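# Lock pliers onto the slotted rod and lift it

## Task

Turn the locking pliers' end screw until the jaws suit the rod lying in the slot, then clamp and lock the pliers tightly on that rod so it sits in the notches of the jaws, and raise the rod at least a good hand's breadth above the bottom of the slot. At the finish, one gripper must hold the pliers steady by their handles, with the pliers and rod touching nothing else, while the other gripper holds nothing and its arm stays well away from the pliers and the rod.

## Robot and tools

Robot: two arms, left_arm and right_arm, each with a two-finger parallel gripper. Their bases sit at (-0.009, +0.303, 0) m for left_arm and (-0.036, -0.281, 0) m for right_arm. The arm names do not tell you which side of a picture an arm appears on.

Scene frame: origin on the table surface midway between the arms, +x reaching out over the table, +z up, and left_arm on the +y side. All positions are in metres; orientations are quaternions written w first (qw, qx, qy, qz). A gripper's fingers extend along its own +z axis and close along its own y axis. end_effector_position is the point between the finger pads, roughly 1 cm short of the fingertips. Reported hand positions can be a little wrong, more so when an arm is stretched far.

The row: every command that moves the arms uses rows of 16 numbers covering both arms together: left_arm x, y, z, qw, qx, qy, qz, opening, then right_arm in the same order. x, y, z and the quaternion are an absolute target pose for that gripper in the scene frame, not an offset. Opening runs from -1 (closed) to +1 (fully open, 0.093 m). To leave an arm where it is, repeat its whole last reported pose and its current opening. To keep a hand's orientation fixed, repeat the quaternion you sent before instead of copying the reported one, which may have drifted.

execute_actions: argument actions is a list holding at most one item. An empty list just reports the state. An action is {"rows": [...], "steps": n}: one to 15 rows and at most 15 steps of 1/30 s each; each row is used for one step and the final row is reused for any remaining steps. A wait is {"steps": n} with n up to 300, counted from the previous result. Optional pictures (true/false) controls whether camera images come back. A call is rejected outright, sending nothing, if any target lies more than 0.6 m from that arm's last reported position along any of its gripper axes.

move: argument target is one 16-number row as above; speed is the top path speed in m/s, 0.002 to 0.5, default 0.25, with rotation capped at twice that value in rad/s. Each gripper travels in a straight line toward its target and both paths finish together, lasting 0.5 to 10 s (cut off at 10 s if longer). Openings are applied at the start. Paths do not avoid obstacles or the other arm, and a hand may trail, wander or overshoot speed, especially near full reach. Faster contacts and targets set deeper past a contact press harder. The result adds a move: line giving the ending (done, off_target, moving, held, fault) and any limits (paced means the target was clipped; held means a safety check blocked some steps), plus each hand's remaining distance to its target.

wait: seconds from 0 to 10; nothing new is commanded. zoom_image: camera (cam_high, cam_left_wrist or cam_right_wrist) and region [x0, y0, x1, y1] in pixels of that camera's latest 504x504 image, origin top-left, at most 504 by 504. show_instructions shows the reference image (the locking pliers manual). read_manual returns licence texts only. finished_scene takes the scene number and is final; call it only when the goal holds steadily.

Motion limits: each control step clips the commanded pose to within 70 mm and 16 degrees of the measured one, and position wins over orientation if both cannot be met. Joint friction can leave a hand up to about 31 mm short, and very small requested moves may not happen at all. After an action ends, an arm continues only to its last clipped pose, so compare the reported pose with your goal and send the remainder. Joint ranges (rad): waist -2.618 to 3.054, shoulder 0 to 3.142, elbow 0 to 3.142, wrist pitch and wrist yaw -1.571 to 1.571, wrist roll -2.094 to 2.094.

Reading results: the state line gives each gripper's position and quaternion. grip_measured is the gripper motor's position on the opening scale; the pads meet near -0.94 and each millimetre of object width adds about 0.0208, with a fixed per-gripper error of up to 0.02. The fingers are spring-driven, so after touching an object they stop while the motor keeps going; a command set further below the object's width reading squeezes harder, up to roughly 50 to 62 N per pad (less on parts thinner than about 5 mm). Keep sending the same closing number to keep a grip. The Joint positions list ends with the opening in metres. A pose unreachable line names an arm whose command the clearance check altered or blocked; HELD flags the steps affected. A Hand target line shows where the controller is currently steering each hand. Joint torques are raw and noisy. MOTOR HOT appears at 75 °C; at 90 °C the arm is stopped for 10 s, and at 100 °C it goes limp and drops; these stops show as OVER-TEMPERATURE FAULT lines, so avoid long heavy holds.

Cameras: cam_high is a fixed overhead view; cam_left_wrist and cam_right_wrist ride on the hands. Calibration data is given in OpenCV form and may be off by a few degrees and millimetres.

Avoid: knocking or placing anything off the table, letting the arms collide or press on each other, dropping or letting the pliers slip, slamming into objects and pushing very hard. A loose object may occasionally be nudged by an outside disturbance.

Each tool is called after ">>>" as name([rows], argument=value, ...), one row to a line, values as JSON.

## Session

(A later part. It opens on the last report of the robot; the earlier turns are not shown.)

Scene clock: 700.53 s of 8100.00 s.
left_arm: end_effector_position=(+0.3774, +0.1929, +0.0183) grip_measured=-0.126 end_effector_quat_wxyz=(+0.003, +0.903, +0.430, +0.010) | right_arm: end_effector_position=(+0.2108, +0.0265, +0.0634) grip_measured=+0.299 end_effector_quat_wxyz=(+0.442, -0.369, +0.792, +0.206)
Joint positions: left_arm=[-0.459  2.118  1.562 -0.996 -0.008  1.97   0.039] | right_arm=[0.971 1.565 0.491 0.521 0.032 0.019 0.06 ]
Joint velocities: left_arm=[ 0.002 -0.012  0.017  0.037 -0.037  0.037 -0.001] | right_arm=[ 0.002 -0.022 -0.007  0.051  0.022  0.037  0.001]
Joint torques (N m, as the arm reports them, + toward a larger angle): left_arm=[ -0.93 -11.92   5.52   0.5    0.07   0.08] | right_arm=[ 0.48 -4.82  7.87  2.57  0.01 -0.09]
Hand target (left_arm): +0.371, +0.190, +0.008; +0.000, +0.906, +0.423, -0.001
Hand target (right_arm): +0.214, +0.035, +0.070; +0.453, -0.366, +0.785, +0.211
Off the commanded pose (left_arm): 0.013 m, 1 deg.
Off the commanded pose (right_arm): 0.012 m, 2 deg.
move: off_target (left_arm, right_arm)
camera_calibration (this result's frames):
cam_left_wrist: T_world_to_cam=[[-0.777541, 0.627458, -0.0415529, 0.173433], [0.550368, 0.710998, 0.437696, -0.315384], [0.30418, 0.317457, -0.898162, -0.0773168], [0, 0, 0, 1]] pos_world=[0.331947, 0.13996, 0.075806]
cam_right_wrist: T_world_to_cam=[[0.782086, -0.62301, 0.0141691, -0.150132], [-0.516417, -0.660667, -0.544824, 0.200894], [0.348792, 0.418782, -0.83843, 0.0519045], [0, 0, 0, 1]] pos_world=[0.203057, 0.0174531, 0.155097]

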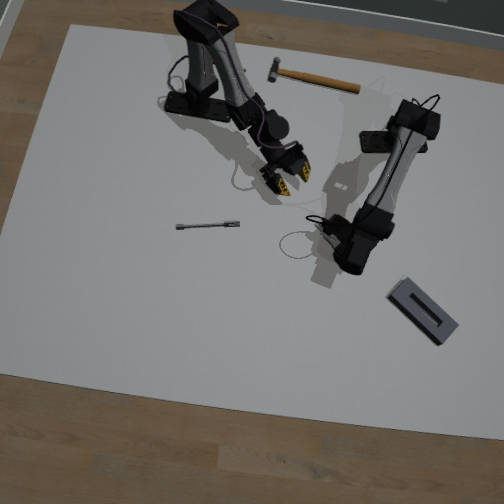

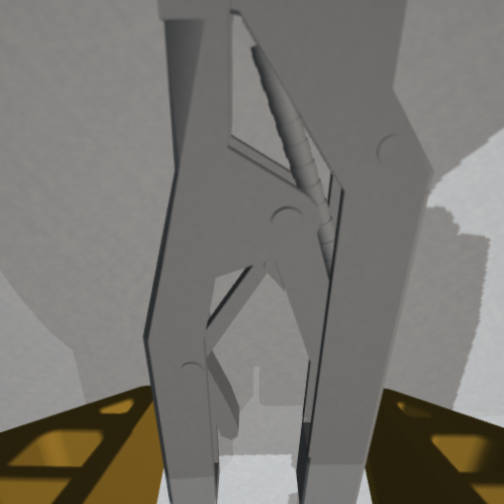

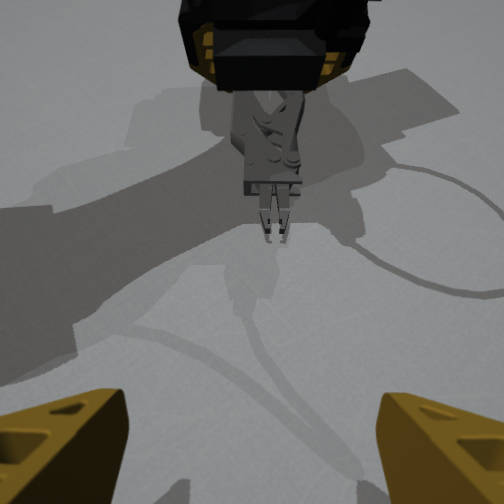

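>>> move(target=[0.372,0.19,0.003,0,0.906,0.423,0,-0.14, 0.215,0.035,0.07,0.453,-0.366,0.785,0.211,0.3], speed=0.02)

>>> move(target=[0.375,0.192,0.012,0,0.906,0.423,0,0.4, 0.215,0.035,0.07,0.453,-0.366,0.785,0.211,0.3], speed=0.02)

>>> move(target=[0.375,0.192,0.12,0,0.906,0.423,0,0.4, 0.19,0.0,0.11,0.453,-0.366,0.785,0.211,0.3], speed=0.15)

Scene clock: 708.17 s of 8100.00 s.
left_arm: end_effector_position=(+0.3804, +0.1916, +0.0184) grip_measured=-0.126 end_effector_quat_wxyz=(+0.009, +0.903, +0.429, +0.014) | right_arm: end_effector_position=(+0.2109, +0.0266, +0.0637) grip_measured=+0.299 end_effector_quat_wxyz=(+0.442, -0.368, +0.791, +0.206)
Joint positions: left_arm=[-0.459  2.118  1.562 -0.983 -0.005  1.973  0.039] | right_arm=[0.971 1.565 0.491 0.522 0.032 0.019 0.06 ]
Joint velocities: left_arm=[ 0.002  0.007  0.002  0.022 -0.037 -0.007 -0.001] | right_arm=[-0.002 -0.002 -0.012 -0.007 -0.081  0.007  0.001]
Joint torques (N m, as the arm reports them, + toward a larger angle): left_arm=[ -0.83 -11.1    4.74   0.48   0.03   0.12] | right_arm=[ 0.4  -4.78  7.88  2.57  0.01 -0.1 ]
Hand target (left_arm): +0.372, +0.190, +0.003; -0.000, +0.906, +0.423, -0.000
Hand target (right_arm): +0.215, +0.035, +0.070; +0.453, -0.366, +0.785, +0.211
Off the commanded pose (left_arm): 0.018 m, 2 deg.
Off the commanded pose (right_arm): 0.011 m, 2 deg.
move: off_target (left_arm, right_arm)
camera_calibration (this result's frames):
cam_left_wrist: T_world_to_cam=[[-0.775241, 0.629294, -0.0546886, 0.175581], [0.546958, 0.712066, 0.440226, -0.315121], [0.315974, 0.311369, -0.89622, -0.0811097], [0, 0, 0, 1]] pos_world=[0.334104, 0.13915, 0.0756347]
cam_right_wrist: T_world_to_cam=[[0.781871, -0.623275, 0.0143572, -0.150158], [-0.516161, -0.660074, -0.545784, 0.201135], [0.34965, 0.419322, -0.837803, 0.0517886], [0, 0, 0, 1]] pos_world=[0.203115, 0.0174581, 0.155321]

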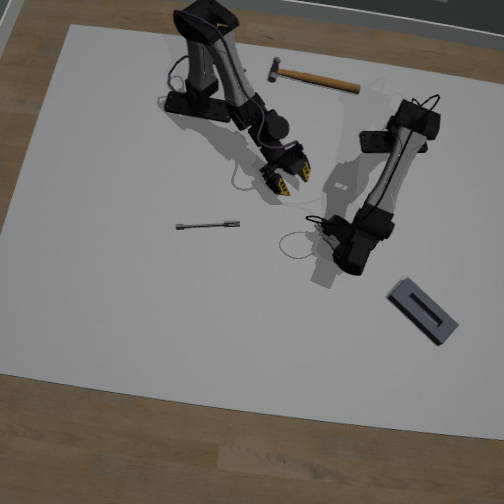

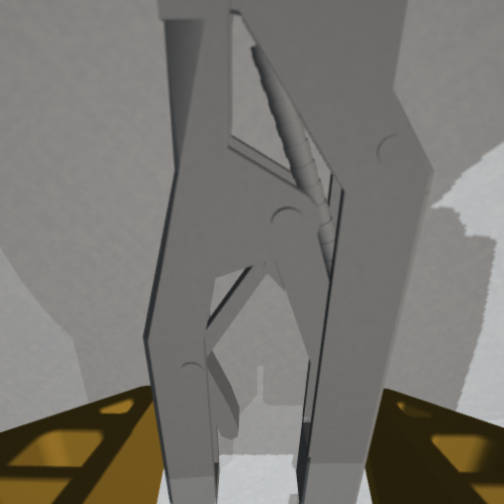

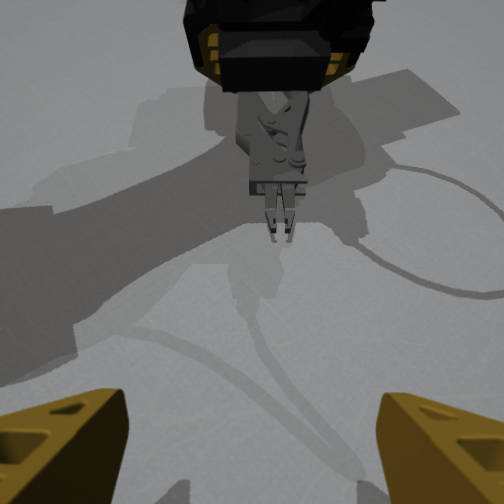

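Scene clock: 709.27 s of 8100.00 s.
left_arm: end_effector_position=(+0.3799, +0.1917, +0.0184) grip_measured=+0.398 end_effector_quat_wxyz=(+0.008, +0.904, +0.427, +0.013) | right_arm: end_effector_position=(+0.2109, +0.0266, +0.0637) grip_measured=+0.299 end_effector_quat_wxyz=(+0.442, -0.368, +0.791, +0.206)
Joint positions: left_arm=[-0.459  2.118  1.562 -0.985 -0.005  1.977  0.064] | right_arm=[0.971 1.565 0.491 0.522 0.032 0.019 0.06 ]
Joint velocities: left_arm=[ 0.007 -0.002  0.012 -0.037 -0.066 -0.037 -0.001] | right_arm=[ 0.012 -0.017 -0.017  0.051  0.037 -0.007 -0.   ]
Joint torques (N m, as the arm reports them, + toward a larger angle): left_arm=[ -0.32 -11.48   7.77   0.13   0.     0.16] | right_arm=[ 0.41 -4.8   7.85  2.58  0.01 -0.11]
Hand target (left_arm): +0.375, +0.192, +0.012; +0.000, +0.906, +0.423, -0.000
Hand target (right_arm): +0.215, +0.035, +0.070; +0.453, -0.366, +0.785, +0.211
Off the commanded pose (left_arm): 0.008 m, 2 deg.
Off the commanded pose (right_arm): 0.011 m, 2 deg.
move: off_target (right_arm)
camera_calibration (this result's frames):
cam_left_wrist: T_world_to_cam=[[-0.772933, 0.632281, -0.0528701, 0.173673], [0.550468, 0.709688, 0.439691, -0.315832], [0.315529, 0.310748, -0.896592, -0.0807279], [0, 0, 0, 1]] pos_world=[0.333565, 0.139418, 0.0756705]
cam_right_wrist: T_world_to_cam=[[0.781871, -0.623275, 0.0143572, -0.150158], [-0.516161, -0.660074, -0.545784, 0.201135], [0.34965, 0.419322, -0.837803, 0.0517886], [0, 0, 0, 1]] pos_world=[0.203115, 0.0174581, 0.155321]

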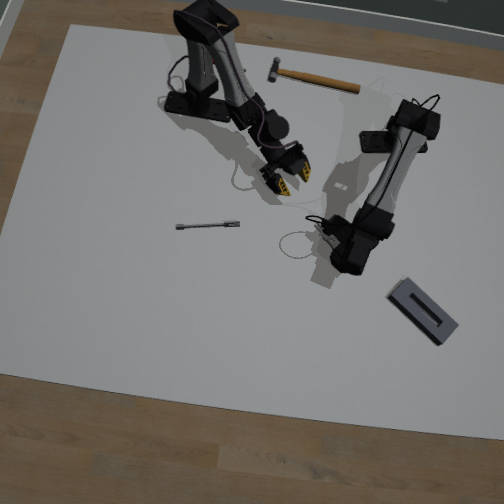

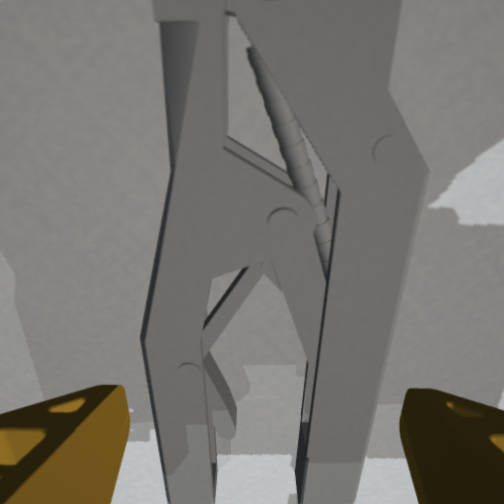

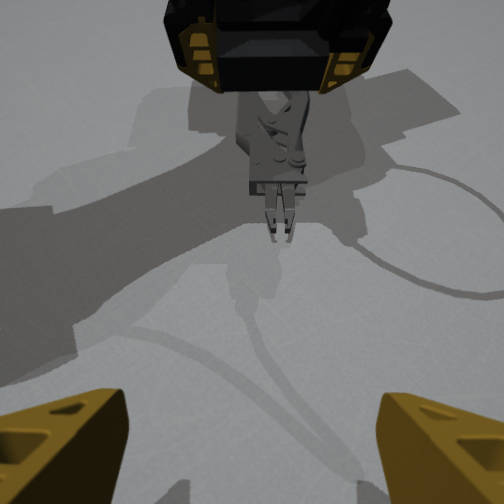

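Scene clock: 710.60 s of 8100.00 s.
left_arm: end_effector_position=(+0.3719, +0.1940, +0.1131) grip_measured=+0.398 end_effector_quat_wxyz=(-0.006, +0.904, +0.427, -0.002) | right_arm: end_effector_position=(+0.1933, +0.0040, +0.1105) grip_measured=+0.299 end_effector_quat_wxyz=(+0.454, -0.365, +0.785, +0.212)
Joint positions: left_arm=[-0.459  2.071  1.872 -1.383 -0.005  1.977  0.064] | right_arm=[0.971 1.272 0.469 0.283 0.032 0.019 0.06 ]
Joint velocities: left_arm=[ 0.002 -0.002 -0.012 -0.11  -0.051 -0.022 -0.001] | right_arm=[-0.002 -0.022 -0.012 -0.051 -0.081  0.022 -0.001]
Joint torques (N m, as the arm reports them, + toward a larger angle): left_arm=[ -0.36 -13.17  10.38   0.05   0.04   0.15] | right_arm=[-0.39 -6.27  6.44  2.2  -0.07 -0.15]
Hand target (left_arm): +0.373, +0.192, +0.120; +0.000, +0.906, +0.423, +0.000
Hand target (right_arm): +0.191, +0.000, +0.110; +0.453, -0.366, +0.785, +0.211
Off the commanded pose (left_arm): 0.008 m, 1 deg.
Off the commanded pose (right_arm): 0.005 m, 0 deg.
move: done
camera_calibration (this result's frames):
cam_left_wrist: T_world_to_cam=[[-0.774035, 0.632965, -0.0149994, 0.166985], [0.567863, 0.70451, 0.425672, -0.358576], [0.280003, 0.320968, -0.904753, 0.0181434], [0, 0, 0, 1]] pos_world=[0.327794, 0.141102, 0.171556]
cam_right_wrist: T_world_to_cam=[[0.781601, -0.623621, 0.0140202, -0.151046], [-0.505546, -0.646462, -0.571411, 0.203454], [0.365407, 0.439527, -0.820545, 0.101607], [0, 0, 0, 1]] pos_world=[0.183785, -0.00732921, 0.201747]

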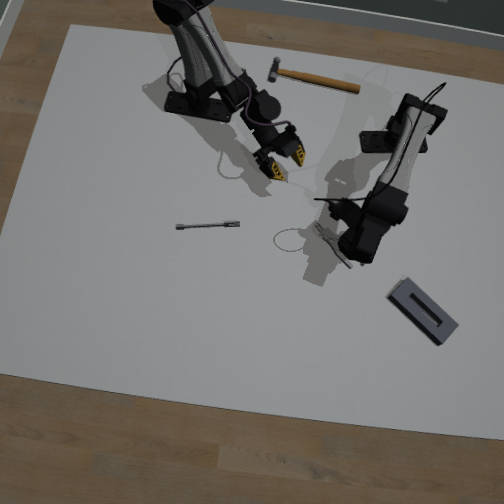

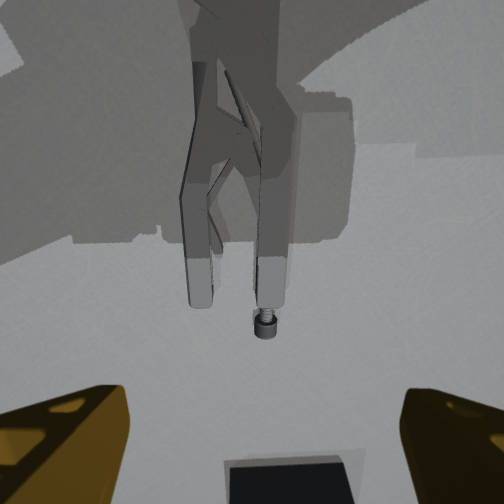

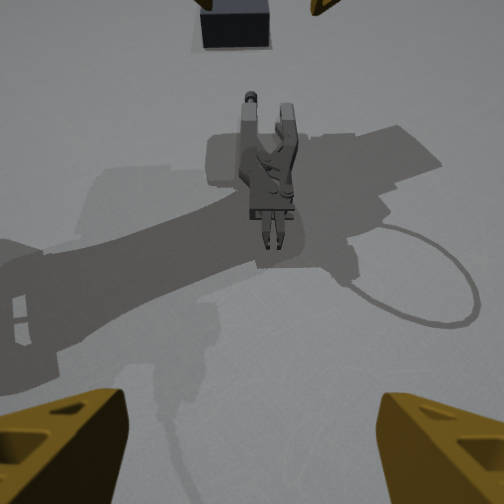

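>>> move(target=[0.385,0.20,0.10,0,0.342,0.940,0,-1, 0.19,0.0,0.11,0.453,-0.366,0.785,0.211,0.3], speed=0.5)

>>> move(target=[0.388,0.202,0.05,0,-0.423,0.906,0,-1, 0.19,0.0,0.11,0.453,-0.366,0.785,0.211,0.3], speed=0.5)

Scene clock: 722.60 s of 8100.00 s.
left_arm: end_effector_position=(+0.3811, +0.1982, +0.1067) grip_measured=-0.977 end_effector_quat_wxyz=(+0.002, +0.351, +0.936, +0.002) | right_arm: end_effector_position=(+0.1931, +0.0037, +0.1099) grip_measured=+0.299 end_effector_quat_wxyz=(+0.453, -0.365, +0.785, +0.211)
Joint positions: left_arm=[-0.441  2.088  1.872 -1.351 -0.003  0.453  0.   ] | right_arm=[0.971 1.272 0.469 0.28  0.032 0.019 0.06 ]
Joint velocities: left_arm=[-0.007 -0.017  0.007  0.007 -0.022 -0.081  0.   ] | right_arm=[ 0.012  0.007 -0.012  0.022  0.051 -0.022 -0.001]
Joint torques (N m, as the arm reports them, + toward a larger angle): left_arm=[  0.47 -11.45   8.38   0.48  -0.05  -0.07] | right_arm=[-0.22 -6.64  6.23  2.22 -0.07 -0.16]
Hand target (left_arm): +0.385, +0.200, +0.100; +0.000, +0.342, +0.940, +0.000
Hand target (right_arm): +0.190, +0.000, +0.110; +0.453, -0.366, +0.785, +0.211
Off the commanded pose (left_arm): 0.008 m, 1 deg.
Off the commanded pose (right_arm): 0.005 m, 0 deg.
move: done
camera_calibration (this result's frames):
cam_left_wrist: T_world_to_cam=[[-0.654979, -0.754974, -0.0318892, 0.402874], [-0.693366, 0.583683, 0.422562, 0.140902], [-0.30041, 0.29888, -0.905773, 0.234107], [0, 0, 0, 1]] pos_world=[0.431898, 0.151947, 0.165356]
cam_right_wrist: T_world_to_cam=[[0.781628, -0.623587, 0.0140541, -0.15105], [-0.506616, -0.647834, -0.568904, 0.202721], [0.363866, 0.437551, -0.822284, 0.101788], [0, 0, 0, 1]] pos_world=[0.183729, -0.00740058, 0.201151]

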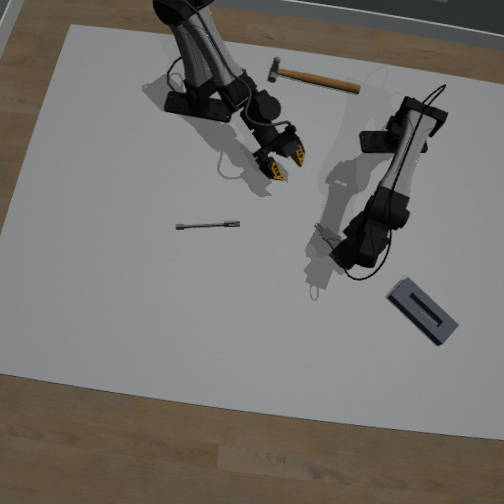

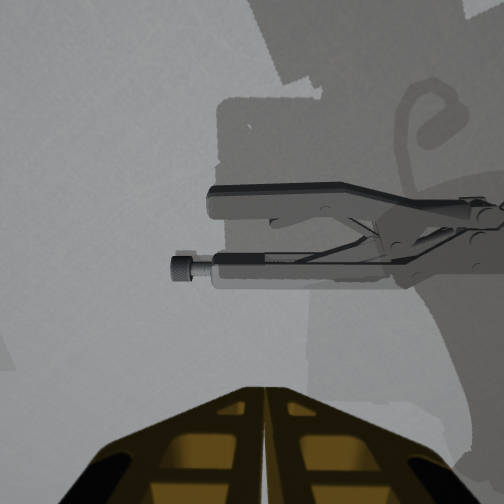

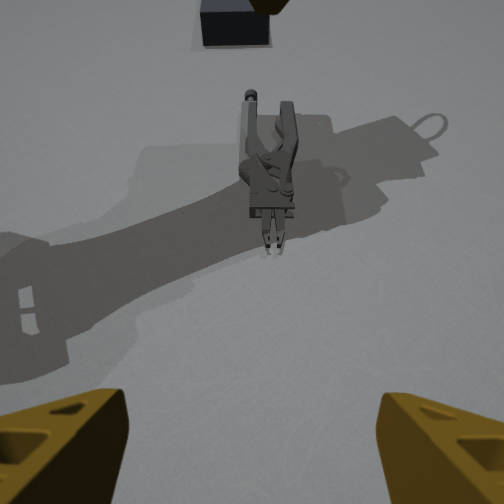

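Scene clock: 724.93 s of 8100.00 s.
left_arm: end_effector_position=(+0.3936, +0.1976, +0.0634) grip_measured=-0.977 end_effector_quat_wxyz=(+0.013, -0.415, +0.910, -0.009) | right_arm: end_effector_position=(+0.1931, +0.0037, +0.1099) grip_measured=+0.299 end_effector_quat_wxyz=(+0.453, -0.365, +0.785, +0.211)
Joint positions: left_arm=[-0.435  2.122  1.752 -1.169 -0.002 -1.113  0.   ] | right_arm=[0.971 1.272 0.469 0.28  0.032 0.019 0.06 ]
Joint velocities: left_arm=[ 0.007 -0.002  0.012 -0.081 -0.022 -0.022  0.   ] | right_arm=[-0.002 -0.012  0.027  0.051  0.051 -0.037  0.   ]
Joint torques (N m, as the arm reports them, + toward a larger angle): left_arm=[  0.38 -12.06   5.45   0.46  -0.12  -0.05] | right_arm=[-0.25 -6.65  6.25  2.22 -0.06 -0.16]
Hand target (left_arm): +0.389, +0.202, +0.050; -0.000, -0.423, +0.906, +0.001
Hand target (right_arm): +0.190, +0.000, +0.110; +0.453, -0.366, +0.785, +0.211
Off the commanded pose (left_arm): 0.015 m, 2 deg.
Off the commanded pose (right_arm): 0.005 m, 0 deg.
move: off_target (left_arm)
camera_calibration (this result's frames):
cam_left_wrist: T_world_to_cam=[[0.756548, -0.653938, 0.000004124, -0.168258], [-0.596275, -0.689834, 0.410591, 0.382413], [-0.268498, -0.310634, -0.91182, 0.307165], [0, 0, 0, 1]] pos_world=[0.437792, 0.249187, 0.123065]
cam_right_wrist: T_world_to_cam=[[0.781628, -0.623587, 0.0140541, -0.15105], [-0.506616, -0.647834, -0.568904, 0.202721], [0.363866, 0.437551, -0.822284, 0.101788], [0, 0, 0, 1]] pos_world=[0.183729, -0.00740058, 0.201151]

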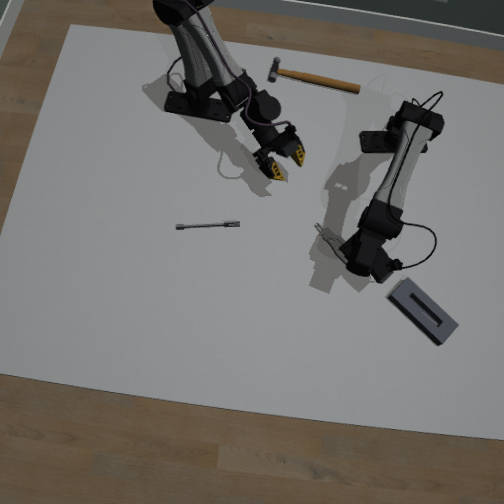

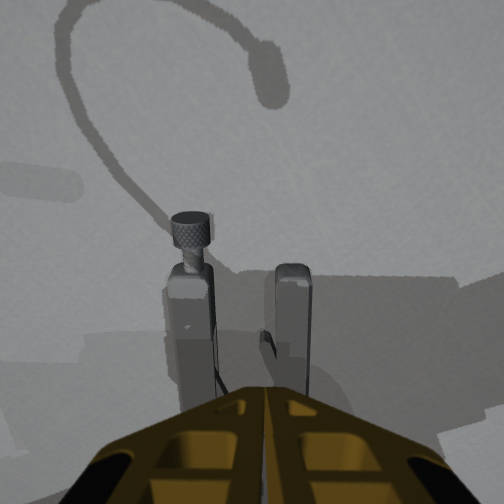

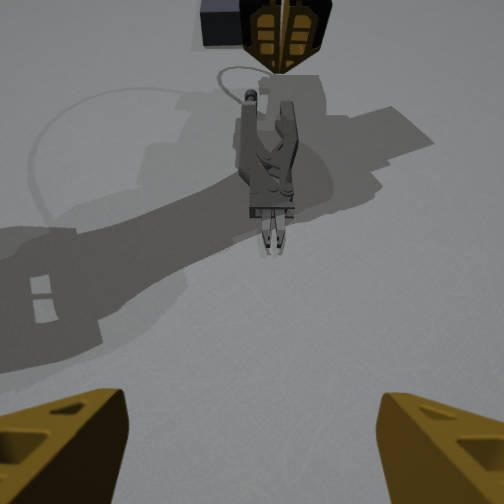

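>>> move(target=[0.382,0.209,0.035,0,-0.423,0.906,0,-1, 0.19,0.0,0.11,0.453,-0.366,0.785,0.211,0.3], speed=0.05)

Scene clock: 729.23 s of 8100.00 s.
left_arm: end_effector_position=(+0.3863, +0.2047, +0.0405) grip_measured=-0.977 end_effector_quat_wxyz=(+0.005, -0.421, +0.907, -0.003) | right_arm: end_effector_position=(+0.1931, +0.0037, +0.1099) grip_measured=+0.299 end_effector_quat_wxyz=(+0.453, -0.365, +0.785, +0.211)
Joint positions: left_arm=[-0.422  2.122  1.66  -1.097 -0.002 -1.115  0.   ] | right_arm=[0.971 1.272 0.469 0.28  0.032 0.019 0.06 ]
Joint velocities: left_arm=[-0.012  0.007 -0.002 -0.007  0.037  0.022  0.   ] | right_arm=[-0.007  0.017  0.012 -0.007 -0.051  0.022  0.   ]
Joint torques (N m, as the arm reports them, + toward a larger angle): left_arm=[  0.42 -13.56   5.51   0.47  -0.13   0.11] | right_arm=[-0.25 -6.6   6.28  2.22 -0.05 -0.16]
Hand target (left_arm): +0.382, +0.209, +0.035; -0.000, -0.423, +0.906, +0.000
Hand target (right_arm): +0.190, +0.000, +0.110; +0.453, -0.366, +0.785, +0.211
Off the commanded pose (left_arm): 0.008 m, 1 deg.
Off the commanded pose (right_arm): 0.005 m, 0 deg.
move: done
camera_calibration (this result's frames):
cam_left_wrist: T_world_to_cam=[[0.765783, -0.642863, -0.0174558, -0.163291], [-0.578387, -0.700338, 0.418325, 0.387298], [-0.28115, -0.31025, -0.90813, 0.291166], [0, 0, 0, 1]] pos_world=[0.430915, 0.2566, 0.0995497]
cam_right_wrist: T_world_to_cam=[[0.781628, -0.623587, 0.0140541, -0.15105], [-0.506616, -0.647834, -0.568904, 0.202721], [0.363866, 0.437551, -0.822284, 0.101788], [0, 0, 0, 1]] pos_world=[0.183729, -0.00740058, 0.201151]

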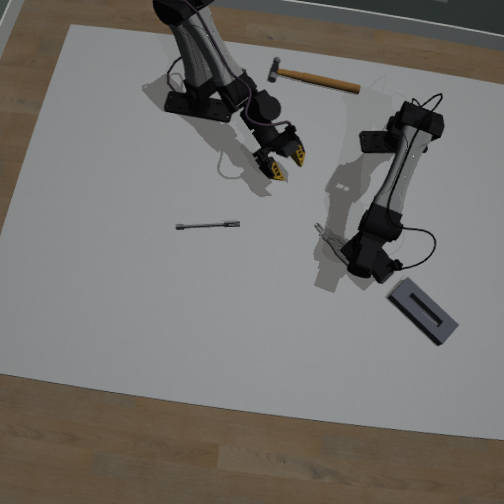

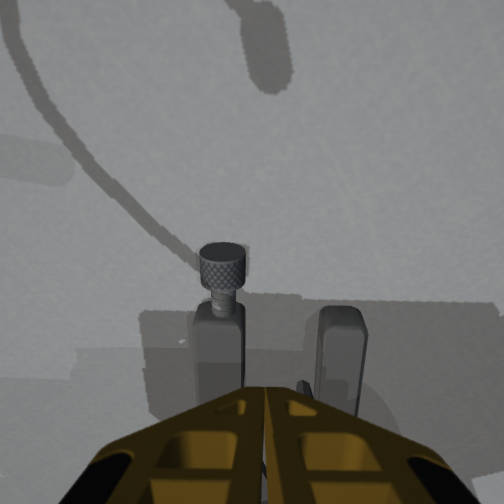

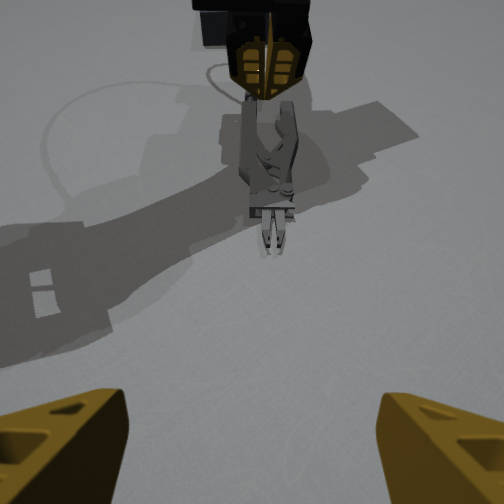

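>>> move(target=[0.387,0.210,0.02,0,-0.423,0.906,0,-1, 0.19,0.0,0.11,0.453,-0.366,0.785,0.211,0.3], speed=0.03)

Scene clock: 732.50 s of 8100.00 s.
left_arm: end_effector_position=(+0.3965, +0.2044, +0.0408) grip_measured=-0.977 end_effector_quat_wxyz=(+0.021, -0.423, +0.906, -0.016) | right_arm: end_effector_position=(+0.1931, +0.0037, +0.1099) grip_measured=+0.299 end_effector_quat_wxyz=(+0.453, -0.365, +0.785, +0.211)
Joint positions: left_arm=[-0.417  2.122  1.66  -1.056 -0.002 -1.114  0.   ] | right_arm=[0.971 1.272 0.469 0.28  0.032 0.019 0.06 ]
Joint velocities: left_arm=[ 0.002  0.007 -0.012  0.007  0.11   0.022  0.   ] | right_arm=[ 0.007  0.022  0.007 -0.051 -0.051  0.037 -0.001]
Joint torques (N m, as the arm reports them, + toward a larger angle): left_arm=[  0.48 -10.78   4.62   0.56  -0.11   0.14] | right_arm=[-0.25 -6.59  6.28  2.22 -0.05 -0.17]
Hand target (left_arm): +0.387, +0.210, +0.021; -0.000, -0.423, +0.906, +0.000
Hand target (right_arm): +0.190, +0.000, +0.110; +0.453, -0.366, +0.785, +0.211
Off the commanded pose (left_arm): 0.024 m, 3 deg.
Off the commanded pose (right_arm): 0.005 m, 0 deg.
move: off_target (left_arm)
camera_calibration (this result's frames):
cam_left_wrist: T_world_to_cam=[[0.768432, -0.639633, 0.0195658, -0.174501], [-0.591854, -0.69874, 0.401834, 0.398571], [-0.243355, -0.320362, -0.915503, 0.281632], [0, 0, 0, 1]] pos_world=[0.438524, 0.257106, 0.10109]
cam_right_wrist: T_world_to_cam=[[0.781628, -0.623587, 0.0140541, -0.15105], [-0.506616, -0.647834, -0.568904, 0.202721], [0.363866, 0.437551, -0.822284, 0.101788], [0, 0, 0, 1]] pos_world=[0.183729, -0.00740058, 0.201151]

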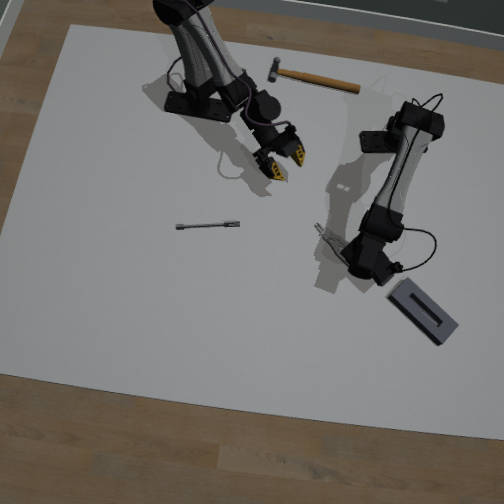

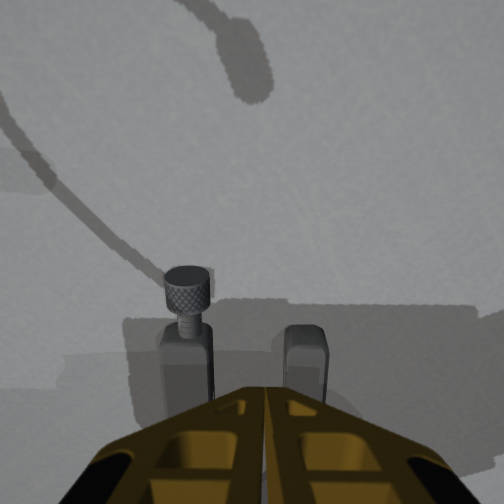

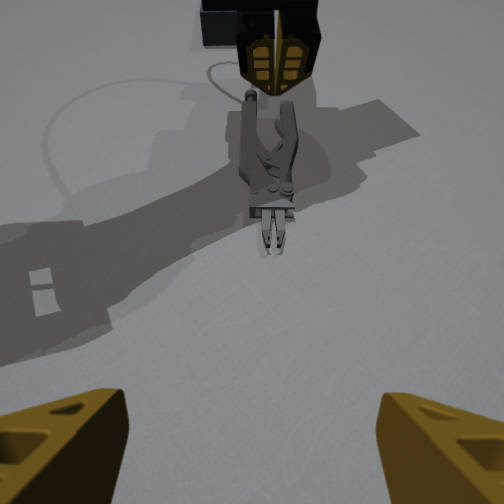

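>>> move(target=[0.386,0.210,0.010,0,-0.423,0.906,0,-1, 0.19,0.0,0.11,0.453,-0.366,0.785,0.211,0.3], speed=0.04)

Scene clock: 735.53 s of 8100.00 s.
left_arm: end_effector_position=(+0.3921, +0.2055, +0.0228) grip_measured=-0.977 end_effector_quat_wxyz=(+0.012, -0.423, +0.906, -0.008) | right_arm: end_effector_position=(+0.1931, +0.0037, +0.1099) grip_measured=+0.299 end_effector_quat_wxyz=(+0.453, -0.365, +0.785, +0.211)
Joint positions: left_arm=[-0.417  2.144  1.622 -1.019 -0.002 -1.114  0.   ] | right_arm=[0.971 1.272 0.469 0.28  0.032 0.019 0.06 ]
Joint velocities: left_arm=[-0.012  0.007 -0.017  0.051 -0.081 -0.022  0.   ] | right_arm=[ 0.007  0.002  0.007 -0.066  0.007  0.007 -0.001]
Joint torques (N m, as the arm reports them, + toward a larger angle): left_arm=[  0.31 -12.02   5.29   0.5   -0.13   0.13] | right_arm=[-0.28 -6.59  6.3   2.22 -0.06 -0.15]
Hand target (left_arm): +0.386, +0.210, +0.010; -0.000, -0.423, +0.906, -0.000
Hand target (right_arm): +0.190, +0.000, +0.110; +0.453, -0.366, +0.785, +0.211
Off the commanded pose (left_arm): 0.015 m, 2 deg.
Off the commanded pose (right_arm): 0.005 m, 0 deg.
move: off_target (left_arm)
camera_calibration (this result's frames):
cam_left_wrist: T_world_to_cam=[[0.768637, -0.639683, -0.00134923, -0.169636], [-0.582666, -0.700993, 0.411228, 0.40059], [-0.264002, -0.315299, -0.911531, 0.271373], [0, 0, 0, 1]] pos_world=[0.435442, 0.257861, 0.0824017]
cam_right_wrist: T_world_to_cam=[[0.781628, -0.623587, 0.0140541, -0.15105], [-0.506616, -0.647834, -0.568904, 0.202721], [0.363866, 0.437551, -0.822284, 0.101788], [0, 0, 0, 1]] pos_world=[0.183729, -0.00740058, 0.201151]

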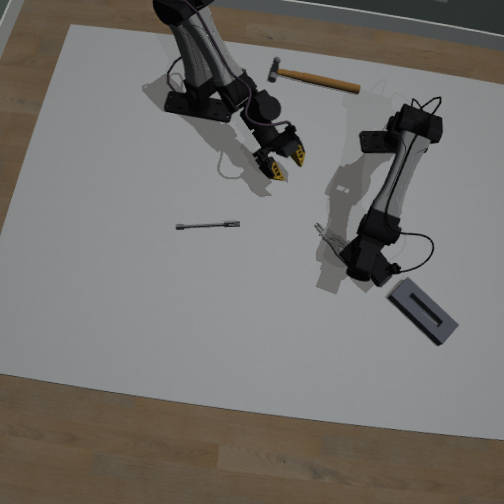

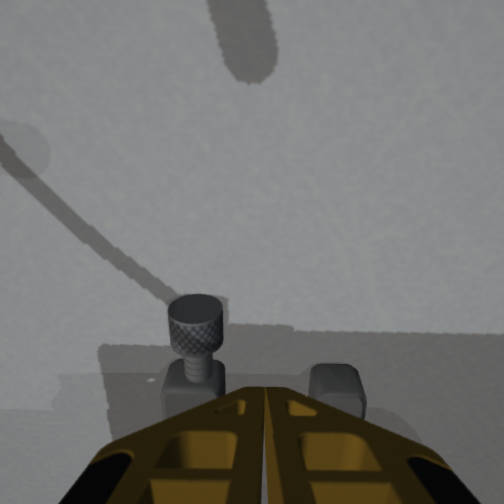

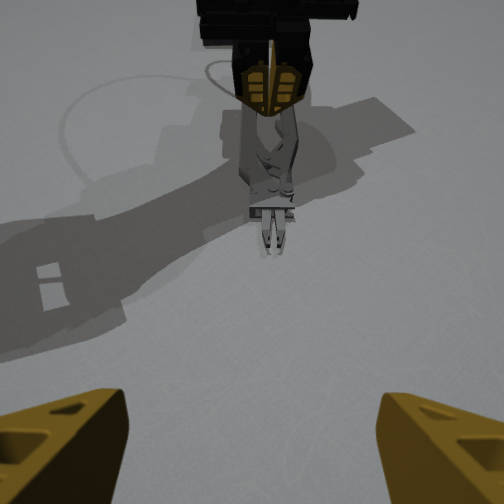

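>>> move(target=[0.388,0.208,0.008,0,-0.423,0.906,0,-0.6, 0.19,0.0,0.11,0.453,-0.366,0.785,0.211,0.3], speed=0.02)

Scene clock: 738.50 s of 8100.00 s.
left_arm: end_effector_position=(+0.3929, +0.2053, +0.0228) grip_measured=-0.601 end_effector_quat_wxyz=(+0.014, -0.423, +0.906, -0.010) | right_arm: end_effector_position=(+0.1931, +0.0037, +0.1099) grip_measured=+0.299 end_effector_quat_wxyz=(+0.453, -0.365, +0.785, +0.211)
Joint positions: left_arm=[-0.417  2.144  1.622 -1.015 -0.002 -1.114  0.016] | right_arm=[0.971 1.272 0.469 0.28  0.032 0.019 0.06 ]
Joint velocities: left_arm=[-0.002 -0.007 -0.002 -0.037  0.022 -0.022  0.   ] | right_arm=[ 0.007 -0.017 -0.017  0.007 -0.095 -0.022 -0.001]
Joint torques (N m, as the arm reports them, + toward a larger angle): left_arm=[  0.07 -10.98   6.2    0.5   -0.11   0.08] | right_arm=[-0.27 -6.61  6.29  2.22 -0.06 -0.15]
Hand target (left_arm): +0.388, +0.208, +0.008; -0.000, -0.423, +0.906, -0.000
Hand target (right_arm): +0.190, +0.000, +0.110; +0.453, -0.366, +0.785, +0.211
Off the commanded pose (left_arm): 0.016 m, 2 deg.
Off the commanded pose (right_arm): 0.005 m, 0 deg.
move: off_target (left_arm)
camera_calibration (this result's frames):
cam_left_wrist: T_world_to_cam=[[0.768629, -0.639692, 0.0019039, -0.170481], [-0.584007, -0.700498, 0.410169, 0.401308], [-0.261048, -0.316379, -0.912008, 0.270596], [0, 0, 0, 1]] pos_world=[0.436042, 0.257671, 0.0825059]
cam_right_wrist: T_world_to_cam=[[0.781628, -0.623587, 0.0140541, -0.15105], [-0.506616, -0.647834, -0.568904, 0.202721], [0.363866, 0.437551, -0.822284, 0.101788], [0, 0, 0, 1]] pos_world=[0.183729, -0.00740058, 0.201151]

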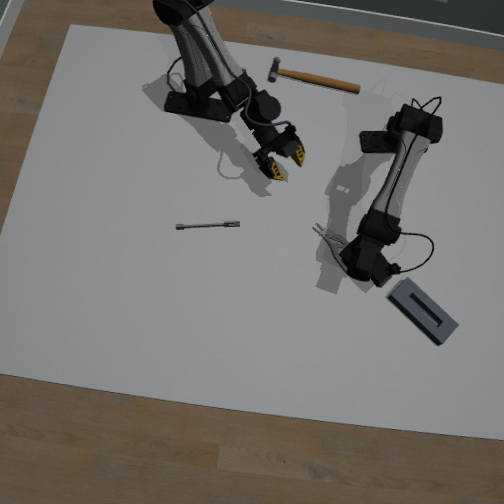

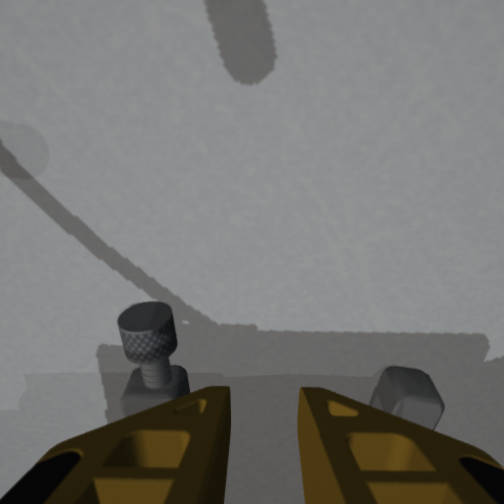

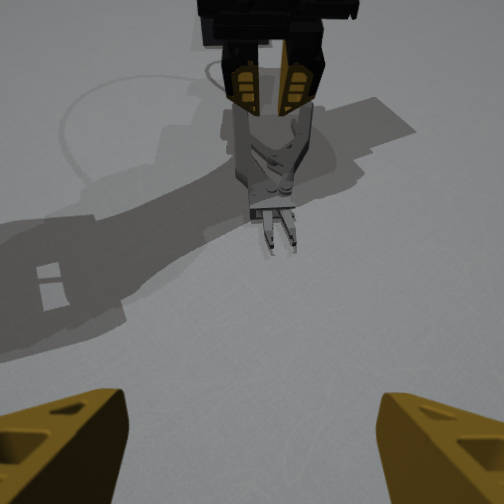

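Unlocked. Raise and look.

>>> move(target=[0.385,0.215,0.085,0,-0.423,0.906,0,-0.6, 0.19,0.0,0.11,0.453,-0.366,0.785,0.211,0.3], speed=0.1)

Scene clock: 741.33 s of 8100.00 s.
left_arm: end_effector_position=(+0.3798, +0.2132, +0.0759) grip_measured=-0.601 end_effector_quat_wxyz=(-0.007, -0.423, +0.906, +0.007) | right_arm: end_effector_position=(+0.1931, +0.0037, +0.1099) grip_measured=+0.299 end_effector_quat_wxyz=(+0.453, -0.365, +0.785, +0.211)
Joint positions: left_arm=[-0.406  2.096  1.762 -1.255 -0.002 -1.103  0.016] | right_arm=[0.971 1.272 0.469 0.28  0.032 0.019 0.06 ]
Joint velocities: left_arm=[-0.007  0.002 -0.002  0.022 -0.007 -0.022 -0.001] | right_arm=[ 0.002 -0.002 -0.012 -0.051  0.037  0.007 -0.001]
Joint torques (N m, as the arm reports them, + toward a larger angle): left_arm=[  0.31 -13.87  10.31   0.17  -0.13   0.14] | right_arm=[-0.24 -6.58  6.31  2.22 -0.05 -0.15]
Hand target (left_arm): +0.384, +0.215, +0.085; +0.000, -0.423, +0.906, +0.000
Hand target (right_arm): +0.190, +0.000, +0.110; +0.453, -0.366, +0.785, +0.211
Off the commanded pose (left_arm): 0.011 m, 1 deg.
Off the commanded pose (right_arm): 0.005 m, 0 deg.
move: off_target (left_arm)
camera_calibration (this result's frames):
cam_left_wrist: T_world_to_cam=[[0.767792, -0.639142, -0.04464, -0.151749], [-0.562525, -0.705824, 0.430556, 0.368879], [-0.306694, -0.305466, -0.901459, 0.332288], [0, 0, 0, 1]] pos_world=[0.425926, 0.264877, 0.133947]
cam_right_wrist: T_world_to_cam=[[0.781628, -0.623587, 0.0140541, -0.15105], [-0.506616, -0.647834, -0.568904, 0.202721], [0.363866, 0.437551, -0.822284, 0.101788], [0, 0, 0, 1]] pos_world=[0.183729, -0.00740058, 0.201151]

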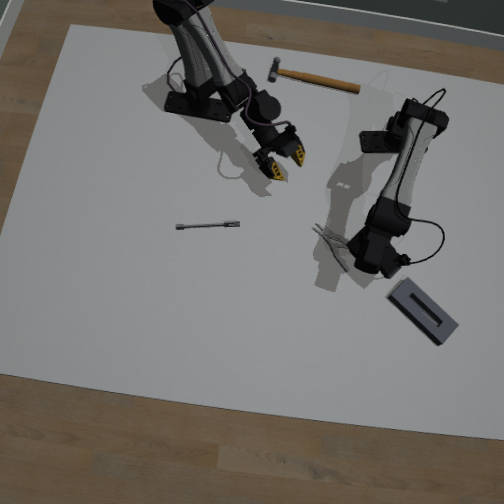

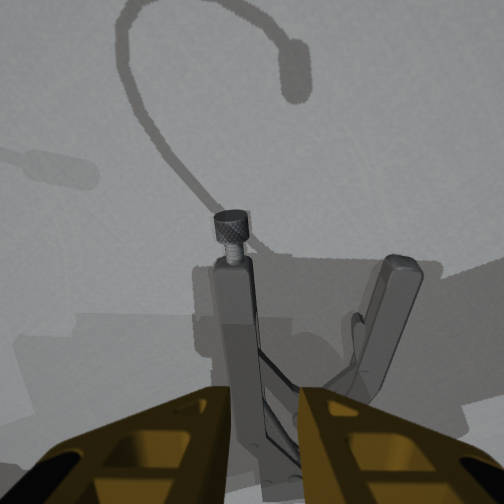

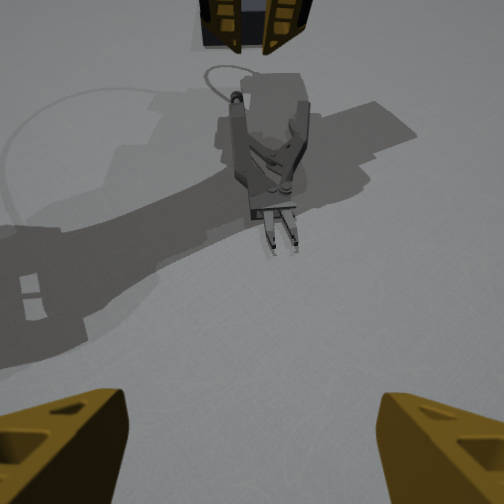

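>>> move(target=[0.363,0.213,0.03,0,-0.469,0.883,0,-0.35, 0.19,0.0,0.11,0.453,-0.366,0.785,0.211,0.3], speed=0.06)

Scene clock: 747.77 s of 8100.00 s.
left_arm: end_effector_position=(+0.3689, +0.2157, +0.0307) grip_measured=-0.351 end_effector_quat_wxyz=(-0.000, -0.469, +0.883, +0.001) | right_arm: end_effector_position=(+0.1931, +0.0037, +0.1099) grip_measured=+0.299 end_effector_quat_wxyz=(+0.453, -0.365, +0.785, +0.211)
Joint positions: left_arm=[-0.406  2.07   1.54  -1.042 -0.002 -1.206  0.028] | right_arm=[0.971 1.272 0.469 0.28  0.032 0.019 0.06 ]
Joint velocities: left_arm=[-0.012 -0.007 -0.007 -0.037 -0.007  0.051 -0.   ] | right_arm=[-0.002 -0.012  0.017  0.007 -0.037 -0.007  0.001]
Joint torques (N m, as the arm reports them, + toward a larger angle): left_arm=[ -1.01 -14.15   5.17   0.42  -0.11  -0.08] | right_arm=[-0.26 -6.59  6.24  2.24 -0.06 -0.15]
Hand target (left_arm): +0.364, +0.213, +0.030; -0.000, -0.469, +0.883, +0.000
Hand target (right_arm): +0.190, +0.000, +0.110; +0.453, -0.366, +0.785, +0.211
Off the commanded pose (left_arm): 0.007 m, 0 deg.
Off the commanded pose (right_arm): 0.005 m, 0 deg.
move: done
camera_calibration (this result's frames):
cam_left_wrist: T_world_to_cam=[[0.830063, -0.556888, -0.0295326, -0.18491], [-0.494188, -0.759079, 0.423765, 0.370475], [-0.258407, -0.337157, -0.905291, 0.278101], [0, 0, 0, 1]] pos_world=[0.408434, 0.27201, 0.089307]
cam_right_wrist: T_world_to_cam=[[0.781628, -0.623587, 0.0140541, -0.15105], [-0.506616, -0.647834, -0.568904, 0.202721], [0.363866, 0.437551, -0.822284, 0.101788], [0, 0, 0, 1]] pos_world=[0.183729, -0.00740058, 0.201151]

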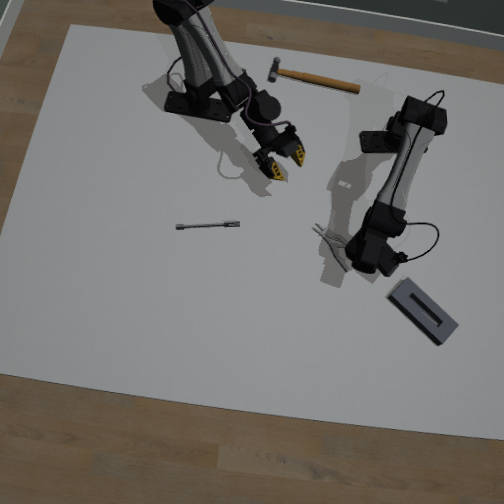

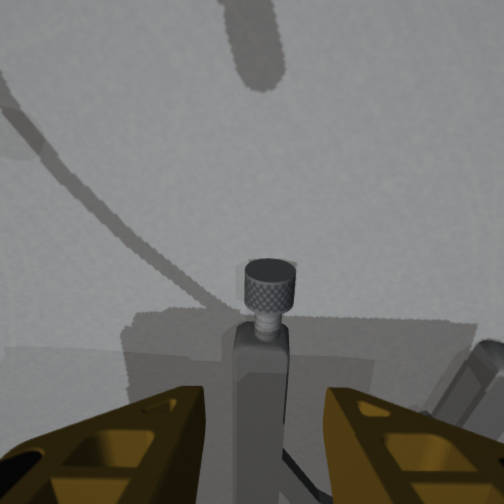

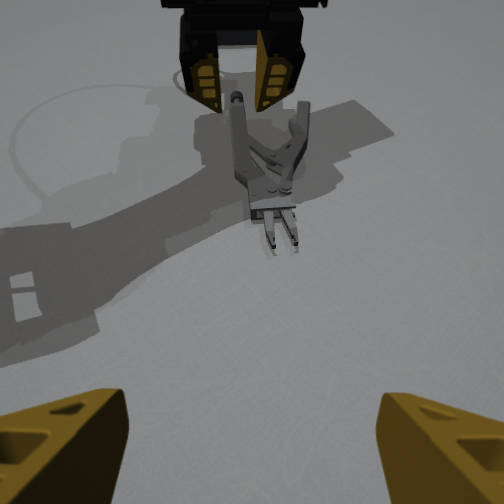

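>>> move(target=[0.360,0.205,0.004,0,-0.461,0.887,0,-0.35, 0.19,0.0,0.11,0.453,-0.366,0.785,0.211,0.3], speed=0.04)

Scene clock: 752.70 s of 8100.00 s.
left_arm: end_effector_position=(+0.3673, +0.2082, +0.0171) grip_measured=-0.351 end_effector_quat_wxyz=(+0.008, -0.462, +0.887, -0.005) | right_arm: end_effector_position=(+0.1931, +0.0037, +0.1099) grip_measured=+0.299 end_effector_quat_wxyz=(+0.453, -0.365, +0.785, +0.211)
Joint positions: left_arm=[-0.426  2.07   1.483 -0.966 -0.003 -1.21   0.028] | right_arm=[0.971 1.272 0.469 0.28  0.032 0.019 0.06 ]
Joint velocities: left_arm=[ 0.002 -0.002 -0.007 -0.066 -0.095 -0.022 -0.001] | right_arm=[-0.002 -0.007  0.007 -0.022 -0.022  0.007  0.001]
Joint torques (N m, as the arm reports them, + toward a larger angle): left_arm=[ -1.1  -11.45   4.26   0.68  -0.12  -0.08] | right_arm=[-0.25 -6.57  6.26  2.22 -0.06 -0.15]
Hand target (left_arm): +0.360, +0.205, +0.004; -0.001, -0.461, +0.887, -0.000
Hand target (right_arm): +0.190, +0.000, +0.110; +0.453, -0.366, +0.785, +0.211
Off the commanded pose (left_arm): 0.015 m, 1 deg.
Off the commanded pose (right_arm): 0.005 m, 0 deg.
move: off_target (left_arm)
camera_calibration (this result's frames):
cam_left_wrist: T_world_to_cam=[[0.821429, -0.570193, -0.0115741, -0.182554], [-0.514292, -0.749363, 0.417085, 0.375184], [-0.246492, -0.336653, -0.908794, 0.258431], [0, 0, 0, 1]] pos_world=[0.40661, 0.264059, 0.0762646]
cam_right_wrist: T_world_to_cam=[[0.781628, -0.623587, 0.0140541, -0.15105], [-0.506616, -0.647834, -0.568904, 0.202721], [0.363866, 0.437551, -0.822284, 0.101788], [0, 0, 0, 1]] pos_world=[0.183729, -0.00740058, 0.201151]

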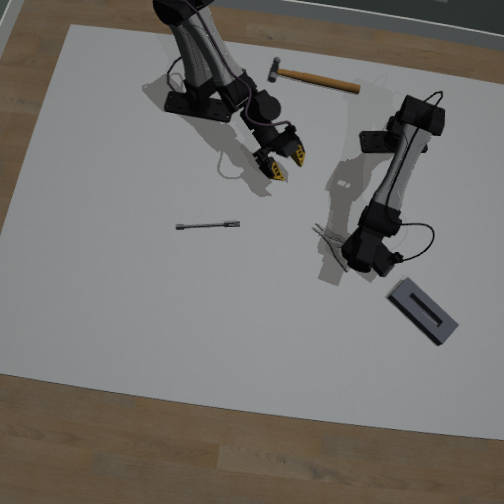

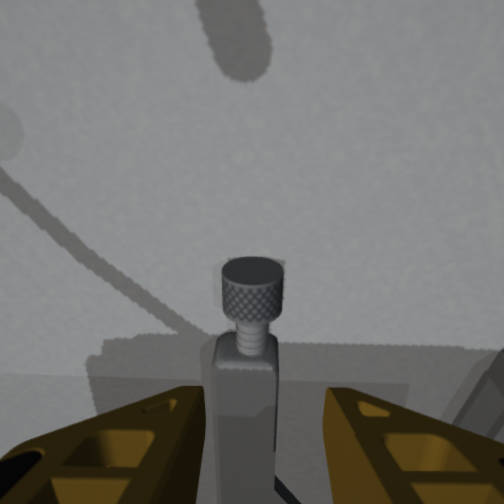

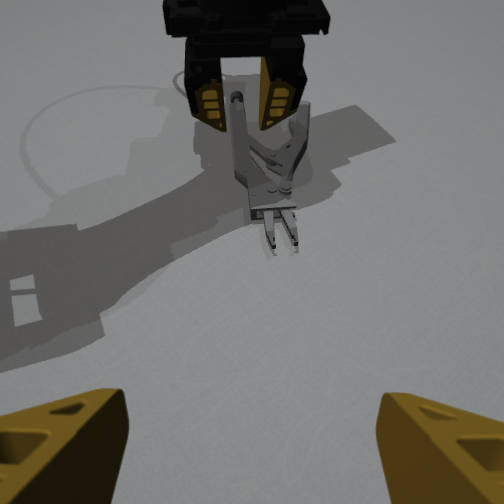

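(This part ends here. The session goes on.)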